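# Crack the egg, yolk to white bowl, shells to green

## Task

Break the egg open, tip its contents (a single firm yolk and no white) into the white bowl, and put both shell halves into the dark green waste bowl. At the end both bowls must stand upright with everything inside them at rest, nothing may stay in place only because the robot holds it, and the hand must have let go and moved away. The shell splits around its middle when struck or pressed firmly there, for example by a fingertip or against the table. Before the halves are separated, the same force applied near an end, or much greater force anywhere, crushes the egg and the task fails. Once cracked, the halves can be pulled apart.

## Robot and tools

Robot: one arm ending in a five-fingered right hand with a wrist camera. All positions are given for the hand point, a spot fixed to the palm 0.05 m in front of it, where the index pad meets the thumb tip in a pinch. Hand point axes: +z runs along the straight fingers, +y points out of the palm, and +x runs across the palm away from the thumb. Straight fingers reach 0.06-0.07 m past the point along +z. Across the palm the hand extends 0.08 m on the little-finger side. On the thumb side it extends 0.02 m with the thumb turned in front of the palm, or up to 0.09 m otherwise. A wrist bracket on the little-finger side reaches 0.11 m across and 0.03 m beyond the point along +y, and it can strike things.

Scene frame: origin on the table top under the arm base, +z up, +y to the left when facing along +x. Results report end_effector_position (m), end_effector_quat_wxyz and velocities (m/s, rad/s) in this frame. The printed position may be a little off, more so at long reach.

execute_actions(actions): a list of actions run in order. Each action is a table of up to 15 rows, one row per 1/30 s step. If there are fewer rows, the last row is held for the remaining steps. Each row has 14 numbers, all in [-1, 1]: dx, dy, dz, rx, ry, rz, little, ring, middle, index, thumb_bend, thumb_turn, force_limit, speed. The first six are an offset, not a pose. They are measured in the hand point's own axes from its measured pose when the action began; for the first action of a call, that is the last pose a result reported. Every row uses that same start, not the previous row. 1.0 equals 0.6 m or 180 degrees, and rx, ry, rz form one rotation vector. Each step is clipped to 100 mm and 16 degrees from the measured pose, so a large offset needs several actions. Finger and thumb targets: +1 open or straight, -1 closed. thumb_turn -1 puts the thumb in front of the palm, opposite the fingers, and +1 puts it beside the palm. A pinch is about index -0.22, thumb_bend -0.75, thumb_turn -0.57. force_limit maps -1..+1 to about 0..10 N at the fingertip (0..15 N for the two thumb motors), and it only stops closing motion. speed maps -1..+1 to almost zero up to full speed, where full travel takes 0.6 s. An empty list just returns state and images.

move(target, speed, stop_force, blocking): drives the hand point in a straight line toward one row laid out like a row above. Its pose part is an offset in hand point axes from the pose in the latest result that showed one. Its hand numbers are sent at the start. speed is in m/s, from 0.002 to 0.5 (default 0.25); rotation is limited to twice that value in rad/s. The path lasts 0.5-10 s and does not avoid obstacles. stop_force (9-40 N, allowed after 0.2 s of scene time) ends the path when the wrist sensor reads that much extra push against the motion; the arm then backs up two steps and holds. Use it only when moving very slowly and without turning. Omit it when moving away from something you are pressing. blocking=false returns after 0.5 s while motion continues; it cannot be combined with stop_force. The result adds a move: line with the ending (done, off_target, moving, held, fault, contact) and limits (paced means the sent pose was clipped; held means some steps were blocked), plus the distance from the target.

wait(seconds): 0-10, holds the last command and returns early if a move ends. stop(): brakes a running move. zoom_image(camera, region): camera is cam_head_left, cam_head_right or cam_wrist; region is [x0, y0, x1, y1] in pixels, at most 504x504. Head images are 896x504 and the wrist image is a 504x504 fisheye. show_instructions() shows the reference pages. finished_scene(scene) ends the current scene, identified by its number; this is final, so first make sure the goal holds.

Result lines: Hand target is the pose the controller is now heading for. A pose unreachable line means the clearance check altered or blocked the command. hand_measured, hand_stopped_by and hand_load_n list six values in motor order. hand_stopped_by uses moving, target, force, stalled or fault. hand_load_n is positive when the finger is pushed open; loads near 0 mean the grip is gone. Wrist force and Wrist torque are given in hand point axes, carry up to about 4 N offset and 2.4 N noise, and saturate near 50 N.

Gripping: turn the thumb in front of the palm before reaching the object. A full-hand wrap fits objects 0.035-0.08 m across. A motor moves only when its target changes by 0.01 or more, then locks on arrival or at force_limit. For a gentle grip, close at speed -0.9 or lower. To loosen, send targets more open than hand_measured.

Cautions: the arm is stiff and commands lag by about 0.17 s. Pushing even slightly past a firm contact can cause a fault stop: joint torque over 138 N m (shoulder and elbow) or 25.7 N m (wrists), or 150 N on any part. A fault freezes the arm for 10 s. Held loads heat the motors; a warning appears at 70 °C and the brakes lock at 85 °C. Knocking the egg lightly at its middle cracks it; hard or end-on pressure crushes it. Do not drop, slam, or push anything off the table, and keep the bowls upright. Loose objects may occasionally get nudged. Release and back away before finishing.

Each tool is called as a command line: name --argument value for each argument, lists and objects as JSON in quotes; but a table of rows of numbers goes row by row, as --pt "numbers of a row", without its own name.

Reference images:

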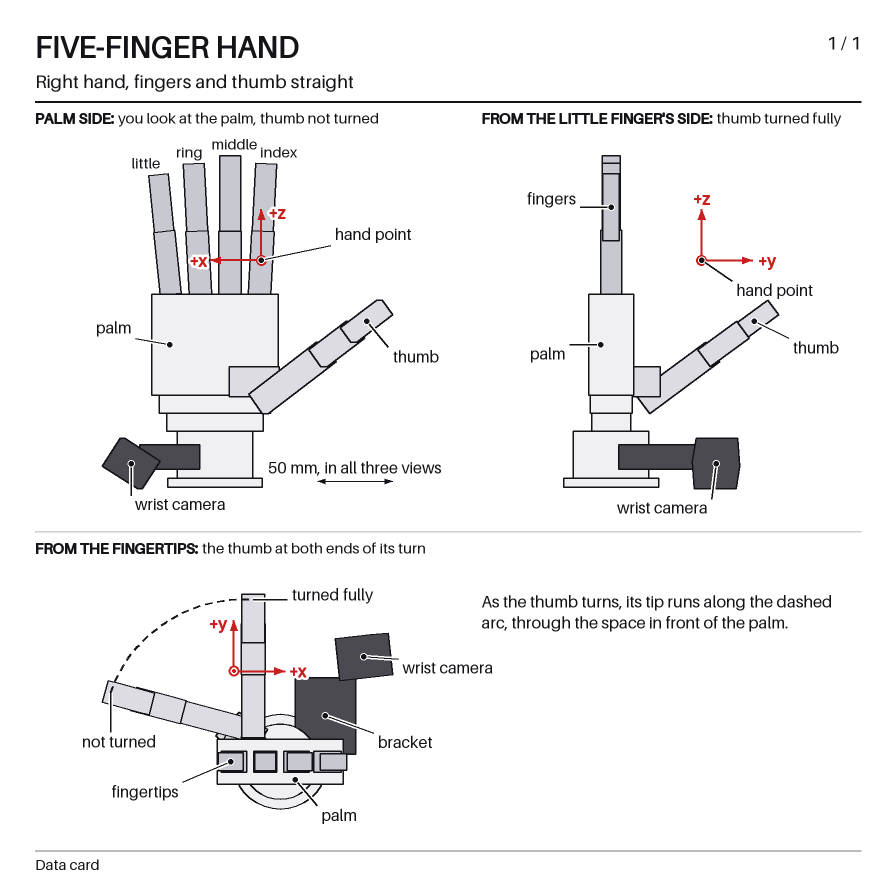

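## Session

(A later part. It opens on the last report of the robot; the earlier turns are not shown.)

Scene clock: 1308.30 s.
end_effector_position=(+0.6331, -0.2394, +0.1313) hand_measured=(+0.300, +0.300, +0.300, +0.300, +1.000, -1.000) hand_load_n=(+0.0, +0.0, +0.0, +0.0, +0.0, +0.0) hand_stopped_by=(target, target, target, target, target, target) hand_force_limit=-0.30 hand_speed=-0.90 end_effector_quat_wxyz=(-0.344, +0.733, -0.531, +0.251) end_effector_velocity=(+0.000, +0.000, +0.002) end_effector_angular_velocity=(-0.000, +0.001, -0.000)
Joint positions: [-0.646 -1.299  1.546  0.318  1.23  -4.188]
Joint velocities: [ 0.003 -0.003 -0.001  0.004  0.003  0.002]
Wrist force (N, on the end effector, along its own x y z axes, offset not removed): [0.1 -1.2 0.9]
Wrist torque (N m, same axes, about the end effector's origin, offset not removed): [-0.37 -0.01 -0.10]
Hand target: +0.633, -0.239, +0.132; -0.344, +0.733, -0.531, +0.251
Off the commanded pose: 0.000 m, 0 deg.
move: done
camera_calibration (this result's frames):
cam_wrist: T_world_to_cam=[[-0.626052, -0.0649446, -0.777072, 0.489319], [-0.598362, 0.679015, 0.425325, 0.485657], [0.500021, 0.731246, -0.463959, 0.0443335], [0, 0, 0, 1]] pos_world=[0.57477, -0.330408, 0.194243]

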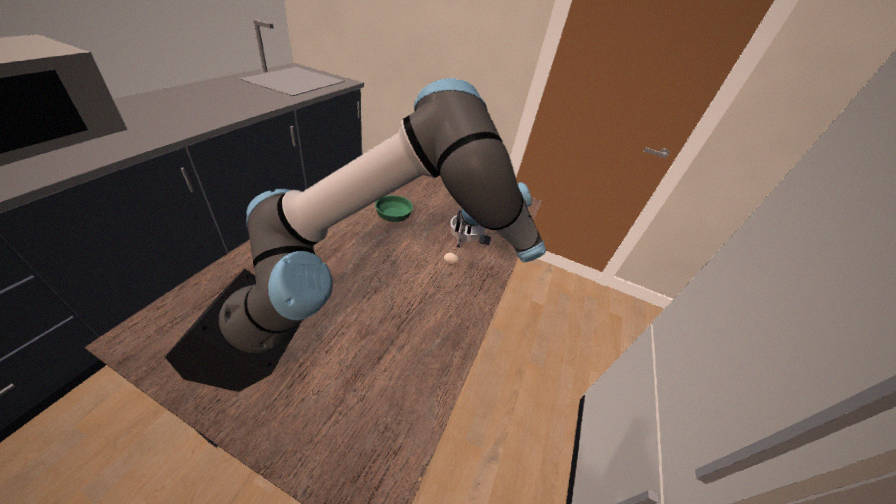

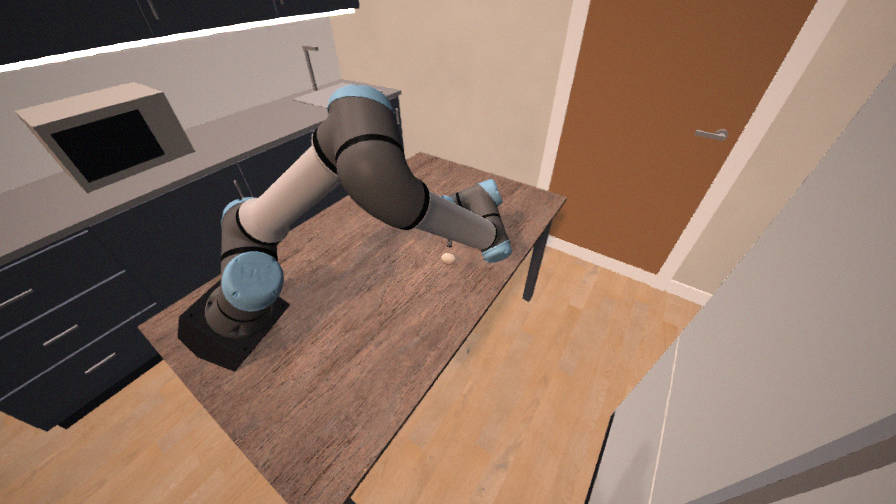

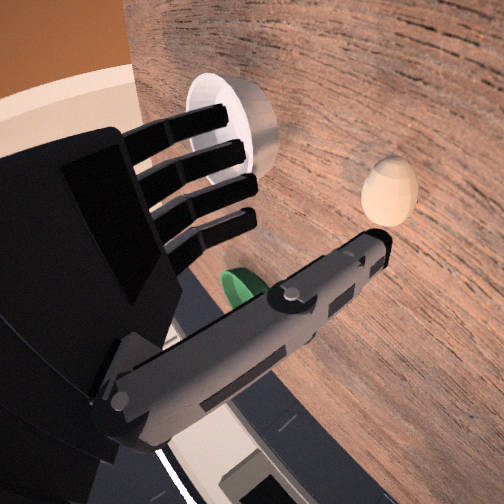

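move --target '[-0.02,0.128,0.107,0,0,0,0.3,0.3,0.3,0.3,1,-1,-0.3,-0.9]' --speed 0.08

execute_actions --actions '[[[0,0,0,0,0,0,0.3,0.3,-1,-1,-1,-1,-0.4,-0.9]],[[0,0,0,0,0,0,0.3,0.3,-1,-1,-1,-1,-0.4,-0.9]],[[0,0,0,0,0,0,0.3,0.3,-1,-1,-1,-1,-0.4,-0.9]],[[0,0,0,0,0,0,0.3,0.3,-1,-1,-1,-1,-0.4,-0.9]],[[0,0,0,0,0,0,0.3,0.3,-1,-1,-1,-1,-0.4,-0.9]],[[0,0,0,0,0,0,0.3,0.3,-1,-1,-1,-1,-0.4,-0.9]],[[0,0,0,0,0,0,0.3,0.3,-1,-1,-1,-1,-0.4,-0.9]],[[0,0,0,0,0,0,0.3,0.3,-1,-1,-1,-1,-0.4,-0.9]],[[0,0,0,0,0,0,0.3,0.3,-1,-1,-1,-1,-0.4,-0.9]],[[0,0,0,0,0,0,0.3,0.3,-1,-1,-1,-1,-0.4,-0.9]],[[0,0,0,0,0,0,0.3,0.3,-1,-1,-1,-1,-0.4,-0.9]],[[0,0,0,0,0,0,0.3,0.3,-1,-1,-1,-1,-0.4,-0.9]],[[0,0,0,0,0,0,0.3,0.3,-1,-1,-1,-1,-0.4,-0.9]],[[0,0,0,0,0,0,0.3,0.3,-1,-1,-1,-1,-0.4,-0.9]]]'

Scene clock: 1324.50 s.
end_effector_position=(+0.6298, -0.2280, +0.0316) hand_measured=(+0.300, +0.300, +0.300, +0.300, +1.000, -1.000) hand_load_n=(+0.0, +0.0, +0.0, +0.0, +0.0, +0.0) hand_stopped_by=(target, target, target, target, target, target) hand_force_limit=-0.30 hand_speed=-0.90 end_effector_quat_wxyz=(-0.344, +0.733, -0.531, +0.251) end_effector_velocity=(-0.000, -0.001, -0.003) end_effector_angular_velocity=(-0.001, -0.000, -0.002)
Joint positions: [-0.72  -1.157  1.578  0.159  1.168 -4.231]
Joint velocities: [-0.004  0.005 -0.001 -0.004 -0.002 -0.001]
Wrist force (N, on the end effector, along its own x y z axes, offset not removed): [-1.0 -2.3 -1.9]
Wrist torque (N m, same axes, about the end effector's origin, offset not removed): [-0.17 -0.03 -0.02]
Hand target: +0.630, -0.228, +0.031; -0.344, +0.733, -0.531, +0.251
Off the commanded pose: 0.000 m, 0 deg.
move: done
camera_calibration (this result's frames):
cam_wrist: T_world_to_cam=[[-0.626065, -0.0648251, -0.777072, 0.410589], [-0.598344, 0.678967, 0.425428, 0.518323], [0.500028, 0.731302, -0.463865, -0.00863514], [0, 0, 0, 1]] pos_world=[0.571508, -0.318993, 0.0945425]

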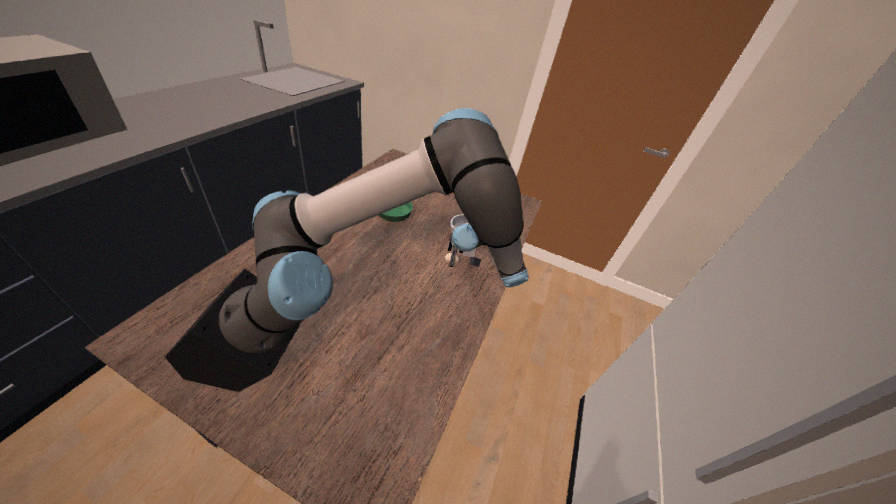

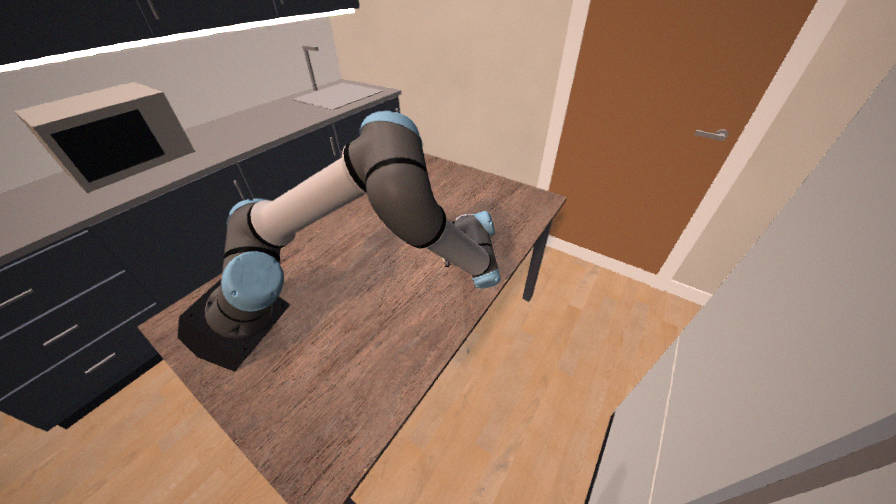

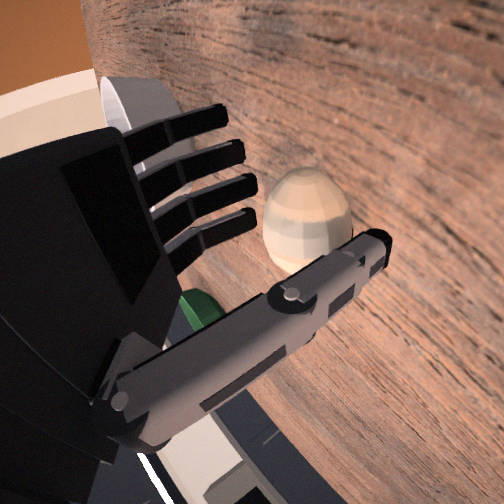

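Scene clock: 1331.50 s.
end_effector_position=(+0.6298, -0.2280, +0.0315) hand_measured=(+0.300, +0.300, -0.104, -0.142, +0.738, -1.000) hand_load_n=(+0.0, +0.0, +2.5, +3.0, +6.0, +0.0) hand_stopped_by=(target, target, force, force, force, target) hand_force_limit=-0.40 hand_speed=-0.90 end_effector_quat_wxyz=(-0.344, +0.733, -0.531, +0.251) end_effector_velocity=(-0.000, +0.001, +0.000) end_effector_angular_velocity=(+0.000, +0.001, +0.000)
Joint positions: [-0.72  -1.156  1.578  0.159  1.168 -4.231]
Joint velocities: [ 0.001 -0.     0.001  0.     0.001  0.   ]
Wrist force (N, on the end effector, along its own x y z axes, offset not removed): [0.8 2.0 1.2]
Wrist torque (N m, same axes, about the end effector's origin, offset not removed): [0.47 -0.19 0.15]
Hand target: +0.630, -0.228, +0.031; -0.344, +0.733, -0.531, +0.251
Off the commanded pose: 0.000 m, 0 deg.
camera_calibration (this result's frames):
cam_wrist: T_world_to_cam=[[-0.626108, -0.0647984, -0.777039, 0.41053], [-0.598343, 0.678919, 0.425505, 0.518334], [0.499975, 0.731348, -0.463848, -0.00865519], [0, 0, 0, 1]] pos_world=[0.571505, -0.318975, 0.0944299]

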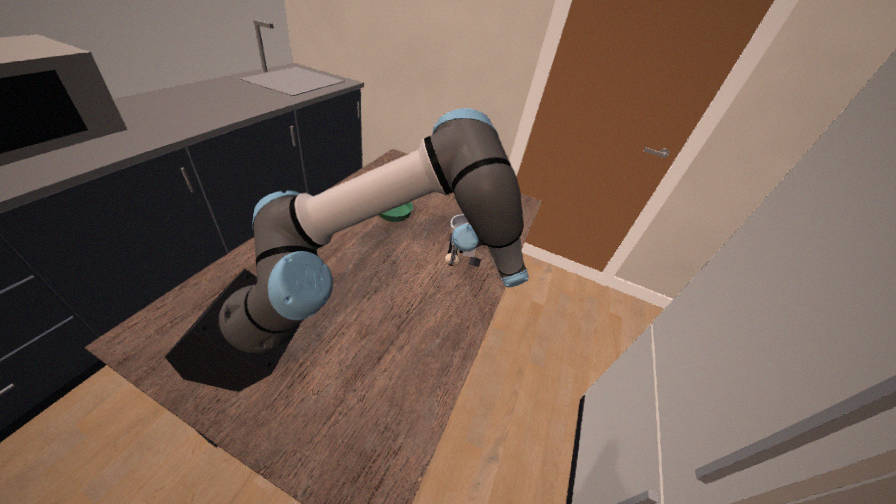

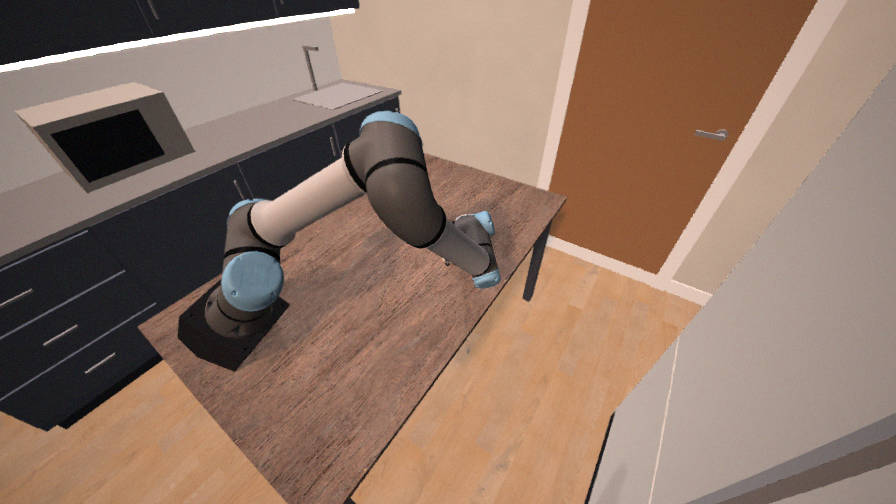

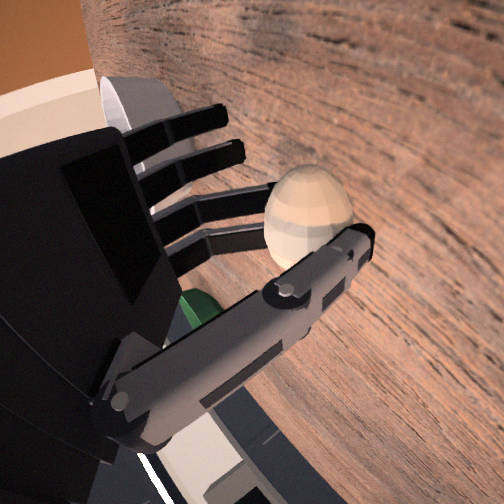

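execute_actions --actions '[[[0,0,0,0,0,0,0.3,-1,-0.98,-0.98,-0.98,-1,0.6,-0.9]],[[0,0,0,0,0,0,0.3,-1,-0.98,-0.98,-0.98,-1,0.6,-0.9]],[[0,0,0,0,0,0,0.3,-1,-0.98,-0.98,-0.98,-1,0.6,-0.9]],[[0,0,0,0,0,0,0.3,-1,-0.98,-0.98,-0.98,-1,0.6,-0.9]],[[0,0,0,0,0,0,0.3,-1,-0.98,-0.98,-0.98,-1,0.6,-0.9]],[[0,0,0,0,0,0,0.3,-1,-0.98,-0.98,-0.98,-1,0.6,-0.9]],[[0,0,0,0,0,0,0.3,-1,-0.98,-0.98,-0.98,-1,0.6,-0.9]],[[0,0,0,0,0,0,0.3,-1,-0.98,-0.98,-0.98,-1,0.6,-0.9]],[[0,0,0,0,0,0,0.3,-1,-0.98,-0.98,-0.98,-1,0.6,-0.9]],[[0,0,0,0,0,0,0.3,-1,-0.98,-0.98,-0.98,-1,0.6,-0.9]],[[0,-0.064,-0.054,0,0,0,0.3,-1,-0.98,-0.98,-0.98,-1,0.6,-0.9]],[[0,-0.064,-0.054,0,0,0,0.3,-1,-0.98,-0.98,-0.98,-1,0.6,-0.9]],[[0,0,0,0,0,0,0.3,-1,-0.98,-0.98,-0.98,-1,0.6,-0.9]]]'

Scene clock: 1365.57 s.
end_effector_position=(+0.6291, -0.2280, +0.1287) hand_measured=(+0.300, -0.766, -0.140, -0.190, +0.746, -1.000) hand_load_n=(+0.0, +0.0, +7.0, +8.5, +16.5, +0.5) hand_stopped_by=(target, moving, force, force, force, target) hand_force_limit=0.60 hand_speed=-0.90 end_effector_quat_wxyz=(-0.344, +0.733, -0.531, +0.251) end_effector_velocity=(-0.001, +0.001, -0.001) end_effector_angular_velocity=(+0.002, +0.003, +0.001)
Joint positions: [-0.636 -1.305  1.579  0.289  1.238 -4.182]
Joint velocities: [-0.001  0.001  0.002  0.001 -0.    -0.   ]
Wrist force (N, on the end effector, along its own x y z axes, offset not removed): [-1.2 -4.8 -0.1]
Wrist torque (N m, same axes, about the end effector's origin, offset not removed): [-0.37 0.09 -0.23]
Hand target: +0.629, -0.228, +0.129; -0.344, +0.733, -0.531, +0.251
Off the commanded pose: 0.000 m, 0 deg.
camera_calibration (this result's frames):
cam_wrist: T_world_to_cam=[[-0.625782, -0.0648826, -0.777295, 0.48546], [-0.598505, 0.678989, 0.425166, 0.476724], [0.500188, 0.731276, -0.463731, 0.0366924], [0, 0, 0, 1]] pos_world=[0.570761, -0.319025, 0.191674]

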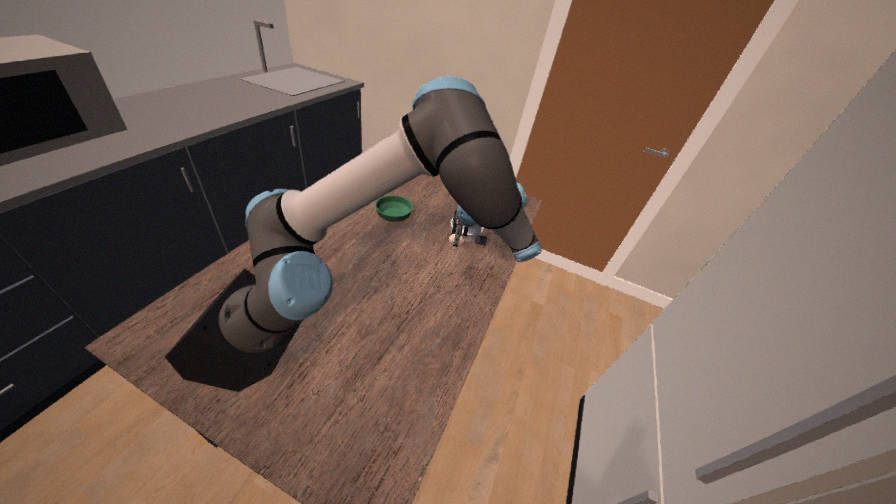

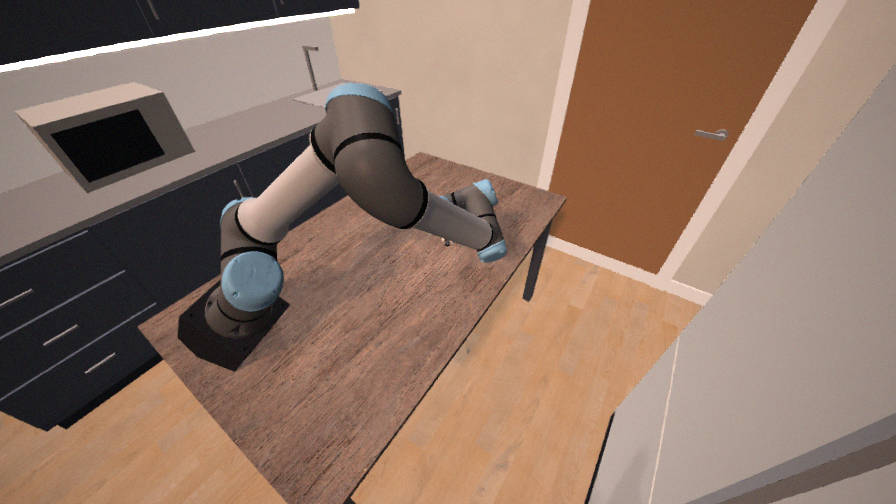

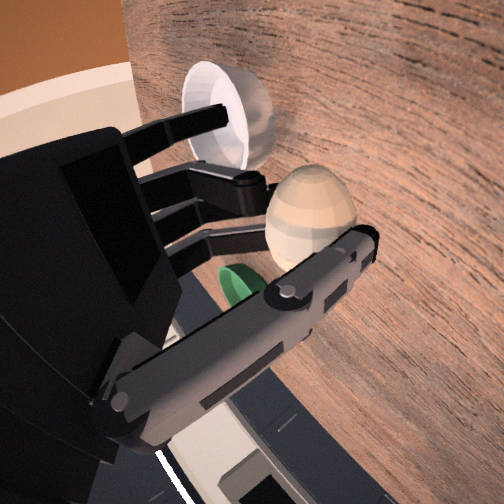

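move --target '[0,0.135,0.113,0,0,0,0.3,-1,-0.98,-0.98,-0.98,-1,0.6,-0.9]' --speed 0.3 --stop_force 25

Scene clock: 1376.57 s.
end_effector_position=(+0.6296, -0.2280, +0.0234) hand_measured=(+0.300, -1.000, -0.140, -0.190, +0.746, -1.000) hand_load_n=(+0.0, +0.0, +1.0, +7.0, +11.5, +0.0) hand_stopped_by=(target, target, force, force, force, target) hand_force_limit=0.60 hand_speed=-0.90 end_effector_quat_wxyz=(-0.344, +0.733, -0.531, +0.251) end_effector_velocity=(+0.001, +0.001, -0.002) end_effector_angular_velocity=(+0.002, -0.002, +0.002)
Joint positions: [-0.727 -1.143  1.577  0.149  1.162 -4.235]
Joint velocities: [ 0.     0.005 -0.002 -0.002 -0.003 -0.   ]
Wrist force (N, on the end effector, along its own x y z axes, offset not removed): [-2.1 -10.2 -9.2]
Wrist torque (N m, same axes, about the end effector's origin, offset not removed): [-0.65 0.28 -0.07]
Hand target: +0.630, -0.228, +0.023; -0.344, +0.733, -0.531, +0.251
Off the commanded pose: 0.000 m, 0 deg.
move: done
camera_calibration (this result's frames):
cam_wrist: T_world_to_cam=[[-0.625874, -0.0647672, -0.77723, 0.404006], [-0.598371, 0.679048, 0.42526, 0.52176], [0.500234, 0.731231, -0.463753, -0.0125005], [0, 0, 0, 1]] pos_world=[0.571316, -0.318993, 0.0863251]

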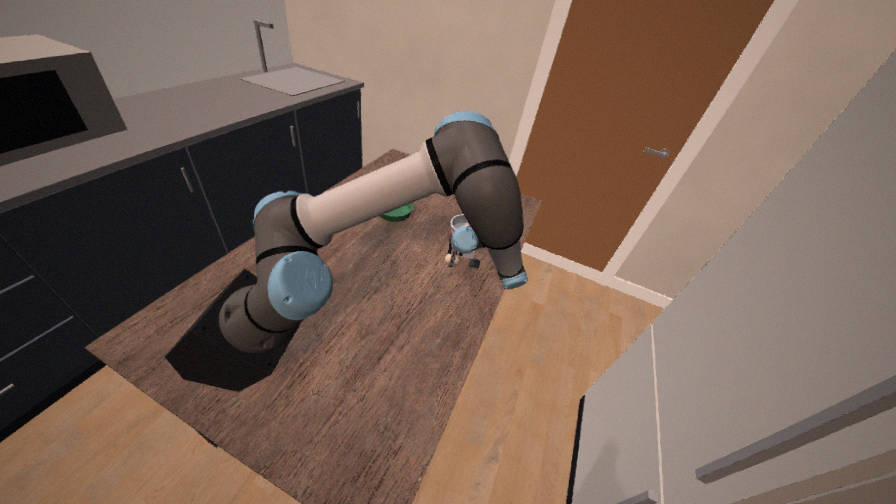

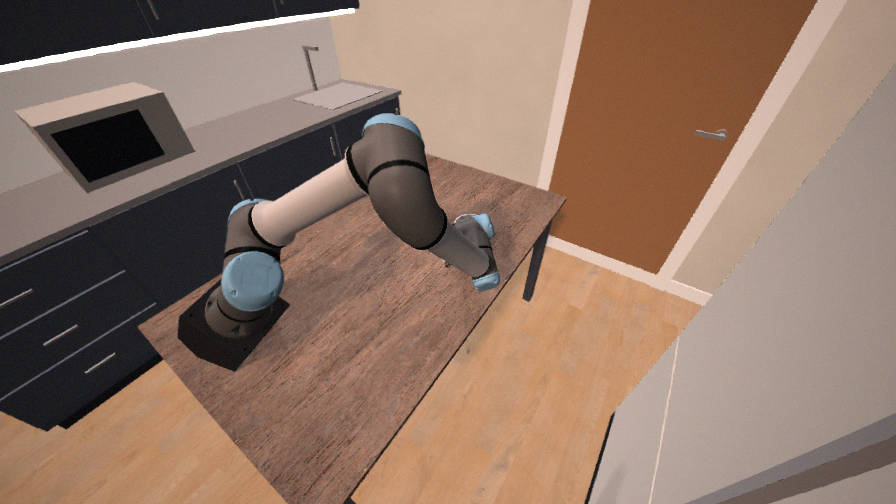

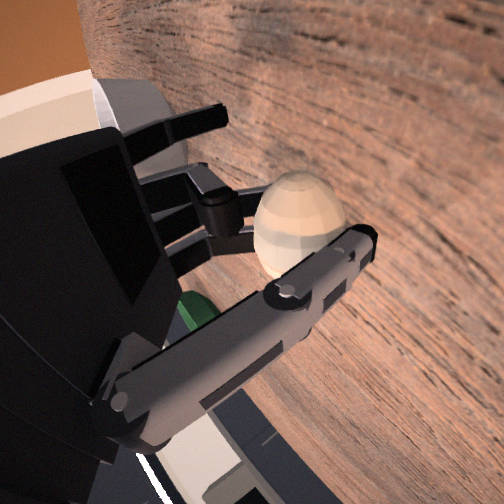

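execute_actions --actions '[[[0,0,0,0,0,0,0.3,-1,-0.96,-0.96,-0.96,-1,1,-0.7]],[[0,0,0,0,0,0,0.3,-1,-0.96,-0.96,-0.96,-1,1,-0.7]],[[0,0,0,0,0,0,0.3,-1,-0.96,-0.96,-0.96,-1,1,-0.7]],[[0,0,0,0,0,0,0.3,-1,-0.96,-0.96,-0.96,-0.7,1,-0.8]],[[0,0,0,0,0,0,0.3,-1,-0.96,-0.96,-0.96,-0.7,1,-0.8]],[[0,0,0,0,0,0,0.3,-1,-0.96,-0.96,-0.96,-0.7,1,-0.8]],[[0,0,0,0,0,0,0.3,-1,-0.96,-0.96,-0.96,-0.7,1,-0.8]]]'

Scene clock: 1403.30 s.
end_effector_position=(+0.6296, -0.2280, +0.0233) hand_measured=(+0.300, -1.000, -0.178, -0.202, +0.750, -0.700) hand_load_n=(+0.0, +0.0, +1.5, +11.0, +13.0, +0.0) hand_stopped_by=(target, target, force, force, force, target) hand_force_limit=1.00 hand_speed=-0.80 end_effector_quat_wxyz=(-0.344, +0.733, -0.531, +0.251) end_effector_velocity=(+0.000, +0.001, +0.000) end_effector_angular_velocity=(+0.000, -0.001, +0.001)
Joint positions: [-0.727 -1.143  1.577  0.149  1.162 -4.235]
Joint velocities: [ 0.001 -0.     0.001  0.    -0.    -0.   ]
Wrist force (N, on the end effector, along its own x y z axes, offset not removed): [0.2 -1.2 1.8]
Wrist torque (N m, same axes, about the end effector's origin, offset not removed): [-0.25 -0.08 -0.13]
Hand target: +0.630, -0.228, +0.023; -0.344, +0.733, -0.531, +0.251
Off the commanded pose: 0.000 m, 0 deg.
camera_calibration (this result's frames):
cam_wrist: T_world_to_cam=[[-0.625885, -0.0647733, -0.777221, 0.403961], [-0.598383, 0.679025, 0.42528, 0.52178], [0.500205, 0.731252, -0.463751, -0.0124895], [0, 0, 0, 1]] pos_world=[0.571305, -0.319002, 0.0862722]

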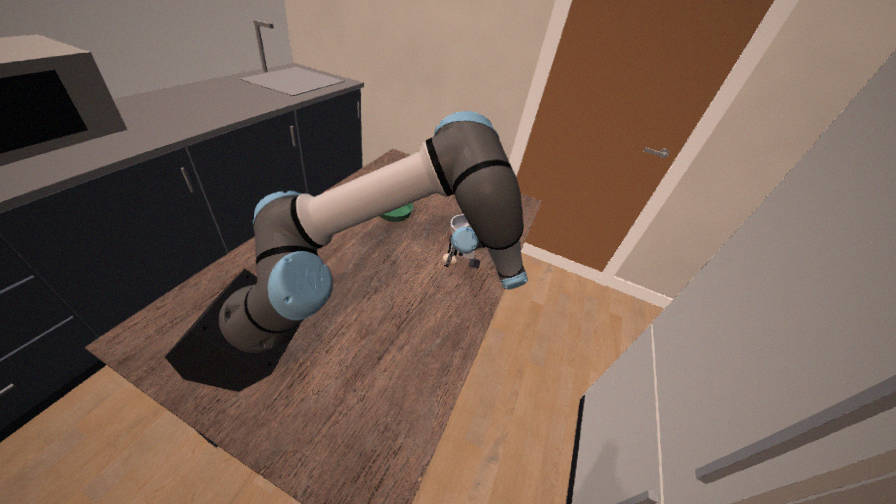

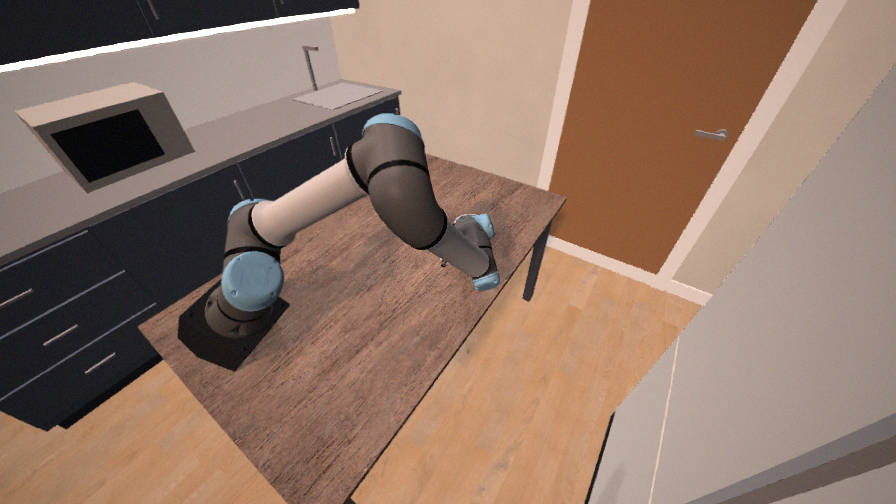

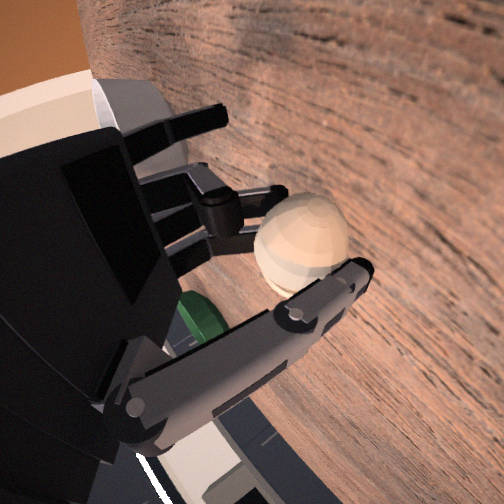

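execute_actions --actions '[[[0,0,0,0,0,0,0.3,0.3,0.3,0.3,1,-0.7,1,-0.5]],[[0,0,0,0,0,0,0.3,0.3,0.3,0.3,1,-0.7,1,-0.5]],[[0,0,0,0,0,0,0.3,0.3,0.3,0.3,1,-0.7,1,-0.5]],[[0,-0.128,-0.107,0,0,0,0.3,0.3,0.3,0.3,1,-0.7,1,-0.5]],[[0,0,0,0,0,0,0.3,0.3,0.3,0.3,1,-0.7,1,-0.5]],[[0,0,0,-0.278,0,0,-1,-1,1,-1,-1,1,1,0]],[[0,0,0,-0.19,0,0,-1,-1,1,-1,-1,1,1,0]],[[0,0,0,-0.1,0,0,-1,-1,1,-1,-1,1,1,0]],[[0,0,0,-0.03,0,0,-1,-1,1,-1,-1,1,1,0]],[[0,0,0,0,0,0,-1,-1,1,-1,-1,1,1,0]]]'

Scene clock: 1440.17 s.
end_effector_position=(+0.6281, -0.2234, +0.1245) hand_measured=(-1.000, -1.000, +1.000, -1.000, -1.000, +1.000) hand_load_n=(+0.0, +0.0, +0.0, +0.0, +0.0, +0.0) hand_stopped_by=(target, target, target, target, target, target) hand_force_limit=1.00 hand_speed=0.00 end_effector_quat_wxyz=(+0.036, +0.815, -0.579, +0.015) end_effector_velocity=(-0.001, -0.000, -0.001) end_effector_angular_velocity=(+0.002, -0.003, -0.001)
Joint positions: [-0.298 -0.693  0.697  1.163  2.238 -3.838]
Joint velocities: [-0.002 -0.005  0.008 -0.007 -0.004 -0.003]
Wrist force (N, on the end effector, along its own x y z axes, offset not removed): [0.8 -0.6 -0.3]
Wrist torque (N m, same axes, about the end effector's origin, offset not removed): [0.01 -0.31 0.13]
Hand target: +0.628, -0.224, +0.124; +0.036, +0.815, -0.579, +0.015
Off the commanded pose: 0.000 m, 0 deg.
pose unreachable: on one or more control steps of this call, first in action 7 (counted from 0), an arm could not follow its commanded pose, so it was not sent that pose on those steps. It may still have moved: this result reports where it is.
cause: the commanded pose would bring two parts of the arm too close to each other (joints 4 (wrist 1) to 6 (wrist 3) lie between them).
camera_calibration (this result's frames):
cam_wrist: T_world_to_cam=[[-0.979923, -0.199104, 0.0104509, 0.576226], [-0.168961, 0.857114, 0.486629, 0.237188], [-0.105847, 0.475093, -0.873546, 0.406254], [0, 0, 0, 1]] pos_world=[0.647734, -0.281577, 0.233437]

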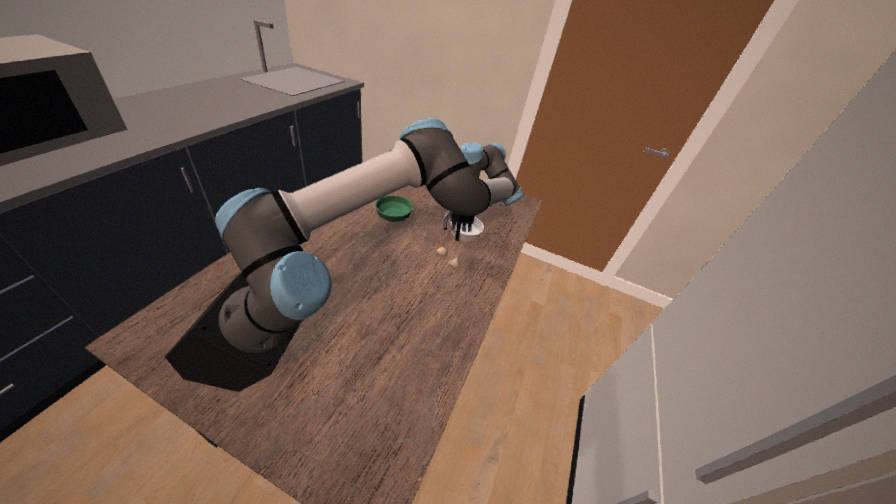

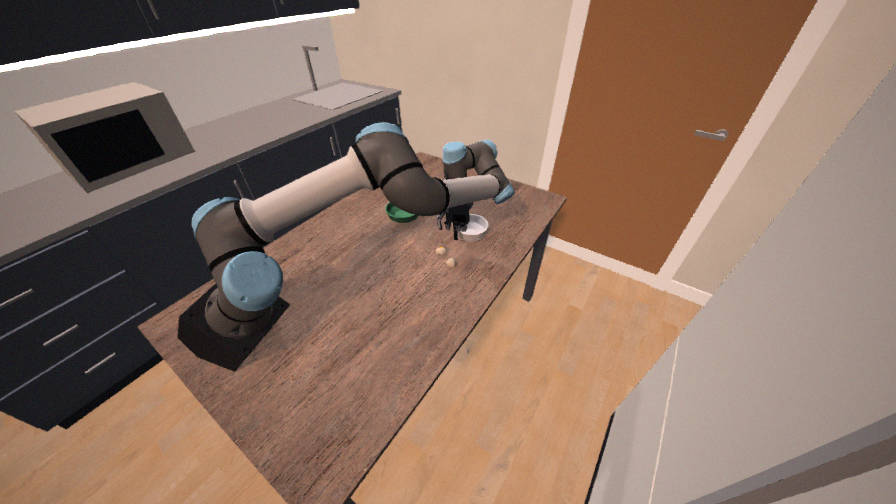

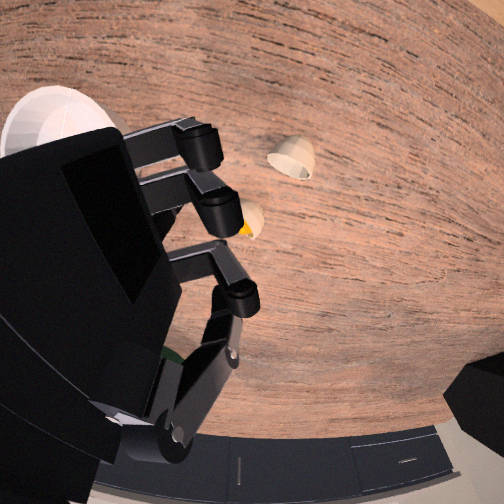

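move --target '[0,0.1,-0.08,0,0,0,0.3,0.3,0.3,0.3,1,-1,0,0]' --speed 0.1

zoom_image --camera "cam_wrist" --region '[100, 50, 400, 350]'

zoom_image --camera "cam_head_left" --region '[380, 200, 520, 290]'

zoom_image --camera "cam_head_right" --region '[380, 200, 520, 290]'

Scene clock: 1460.77 s.
end_effector_position=(+0.5722, -0.2394, +0.1748) hand_measured=(+0.300, +0.300, +0.300, +0.300, +1.000, -1.000) hand_load_n=(+0.0, +0.0, +0.0, +0.0, +0.0, +0.0) hand_stopped_by=(target, target, target, target, target, target) hand_force_limit=0.00 hand_speed=0.00 end_effector_quat_wxyz=(+0.036, +0.815, -0.579, +0.015) end_effector_velocity=(+0.000, -0.001, -0.001) end_effector_angular_velocity=(-0.000, -0.001, -0.002)
Joint positions: [-0.299 -0.909  0.977  1.097  2.238 -3.84 ]
Joint velocities: [-0.002  0.    -0.001 -0.001 -0.    -0.   ]
Wrist force (N, on the end effector, along its own x y z axes, offset not removed): [0.2 -4.1 -1.6]
Wrist torque (N m, same axes, about the end effector's origin, offset not removed): [-0.51 -0.12 -0.16]
Hand target: +0.572, -0.239, +0.175; +0.036, +0.815, -0.579, +0.015
Off the commanded pose: 0.000 m, 0 deg.
move: done
camera_calibration (this result's frames):
cam_wrist: T_world_to_cam=[[-0.979923, -0.199103, 0.0104519, 0.517767], [-0.16896, 0.857113, 0.486631, 0.21697], [-0.105848, 0.475095, -0.873545, 0.451889], [0, 0, 0, 1]] pos_world=[0.591862, -0.297569, 0.28375]

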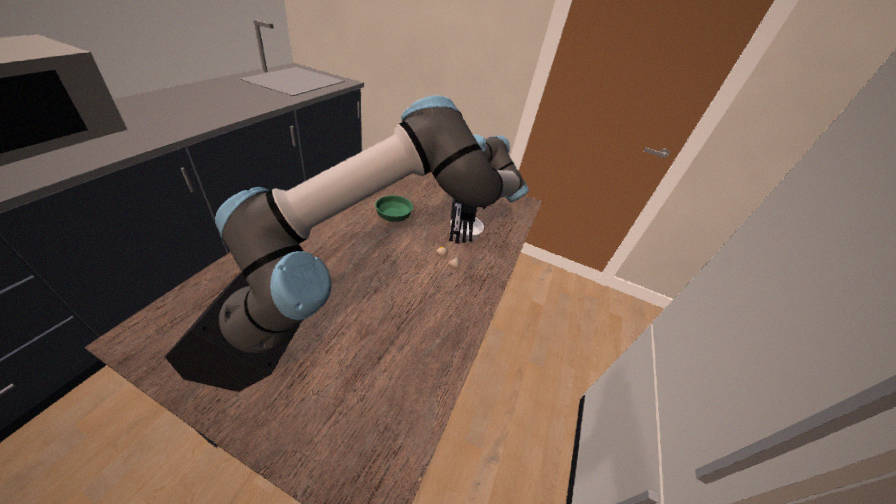

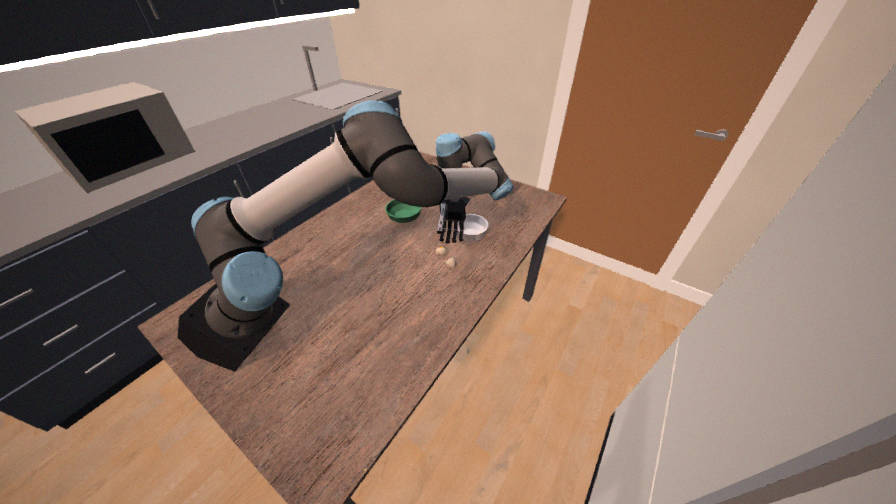

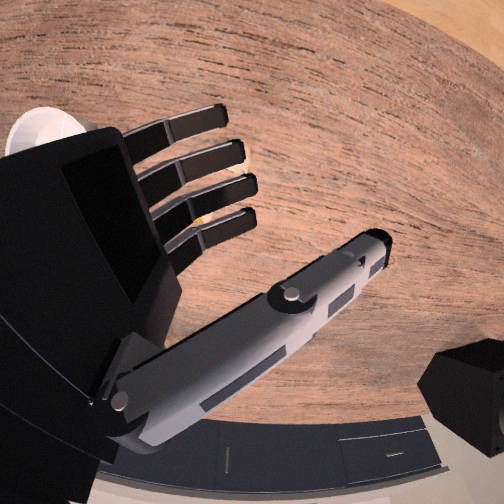

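Region (100, 50, 400, 350) of cam_wrist's 504x504 image, scaled by 1.680, with more detail than that image has.

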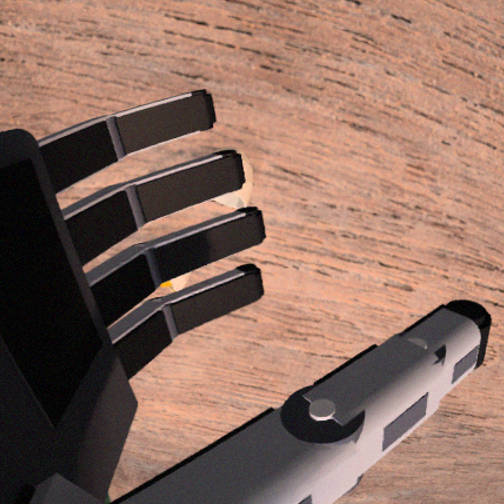

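Region (380, 200, 520, 290) of cam_head_left's 896x504 image, scaled by 3.600, with more detail than that image has; it fills the top 324 rows of this view, and the rest is white.

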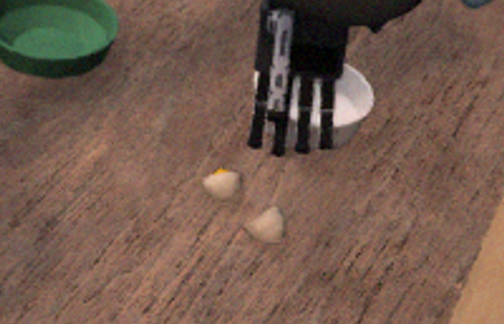

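Region (380, 200, 520, 290) of cam_head_right's 896x504 image, scaled by 3.600, with more detail than that image has; it fills the top 324 rows of this view, and the rest is white.

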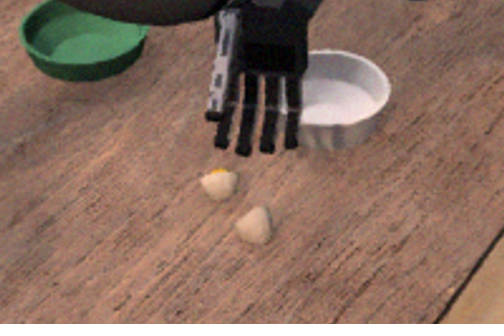

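Wrong direction; go back.

move --target '[0,-0.2,0,0,0,0,0.3,0.3,0.3,0.3,1,-1,0,0]' --speed 0.1

zoom_image --camera "cam_wrist" --region '[150, 50, 450, 350]'

Scene clock: 1470.40 s.
end_effector_position=(+0.6621, -0.2054, +0.1704) hand_measured=(+0.300, +0.300, +0.300, +0.300, +1.000, -1.000) hand_load_n=(+0.0, +0.0, +0.0, +0.0, +0.0, +0.0) hand_stopped_by=(target, target, target, target, target, target) hand_force_limit=0.00 hand_speed=0.00 end_effector_quat_wxyz=(+0.031, +0.816, -0.577, +0.024) end_effector_velocity=(+0.001, +0.001, -0.000) end_effector_angular_velocity=(-0.000, -0.003, -0.001)
Joint positions: [-0.221 -0.579  0.414  1.364  2.263 -3.766]
Joint velocities: [ 0.001  0.001 -0.001 -0.002 -0.     0.   ]
Wrist force (N, on the end effector, along its own x y z axes, offset not removed): [-4.7 -2.3 1.1]
Wrist torque (N m, same axes, about the end effector's origin, offset not removed): [-0.33 0.59 -0.42]
Hand target: +0.662, -0.206, +0.170; +0.031, +0.816, -0.577, +0.024
Off the commanded pose: 0.024 m, 1 deg.
move: held; limits=held; held on 8 of 44 steps, including the last
pose unreachable: on one or more control steps of this call, first in action 0 (counted from 0), an arm could not follow its commanded pose, so it was not sent that pose on those steps. On the call's last step it was still not sent that pose. It may still have moved: this result reports where it is.
cause: the commanded pose would bring two parts of the arm too close to each other (joints 4 (wrist 1) to 6 (wrist 3) lie between them).
camera_calibration (this result's frames):
cam_wrist: T_world_to_cam=[[-0.979015, -0.203628, -0.00812947, 0.614258], [-0.182306, 0.85728, 0.481493, 0.214873], [-0.0910762, 0.472871, -0.876412, 0.431709], [0, 0, 0, 1]] pos_world=[0.679858, -0.263269, 0.279889]

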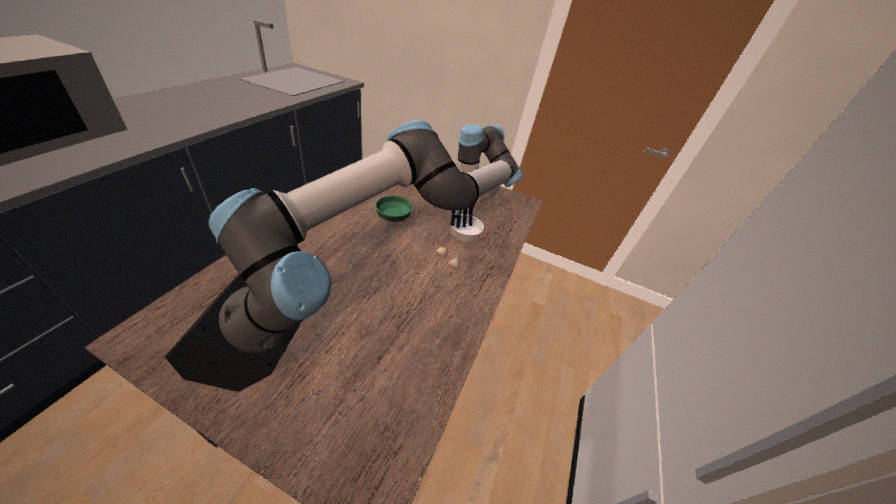

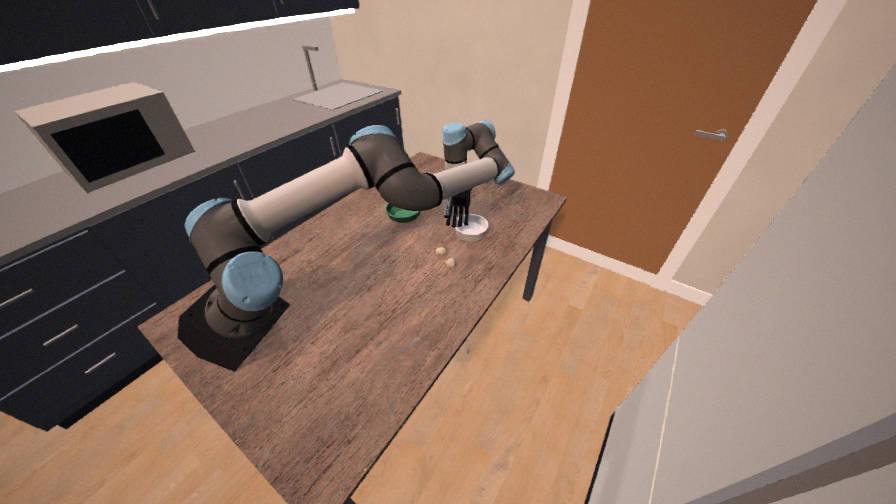

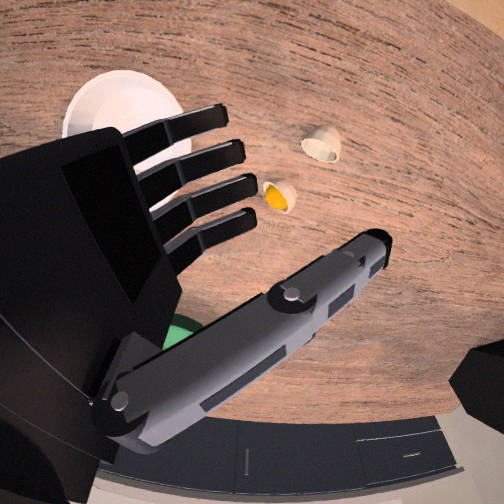

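Region (150, 50, 450, 350) of cam_wrist's 504x504 image, scaled by 1.680, with more detail than that image has.

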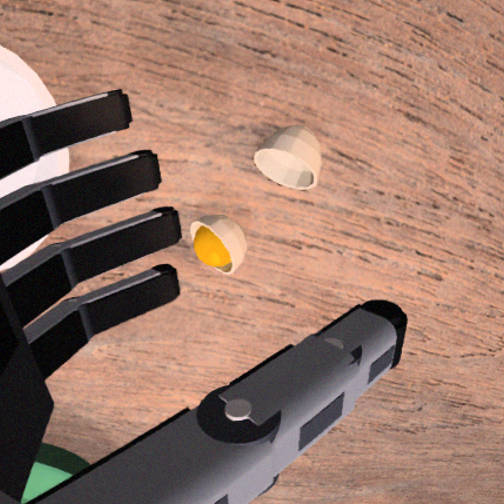

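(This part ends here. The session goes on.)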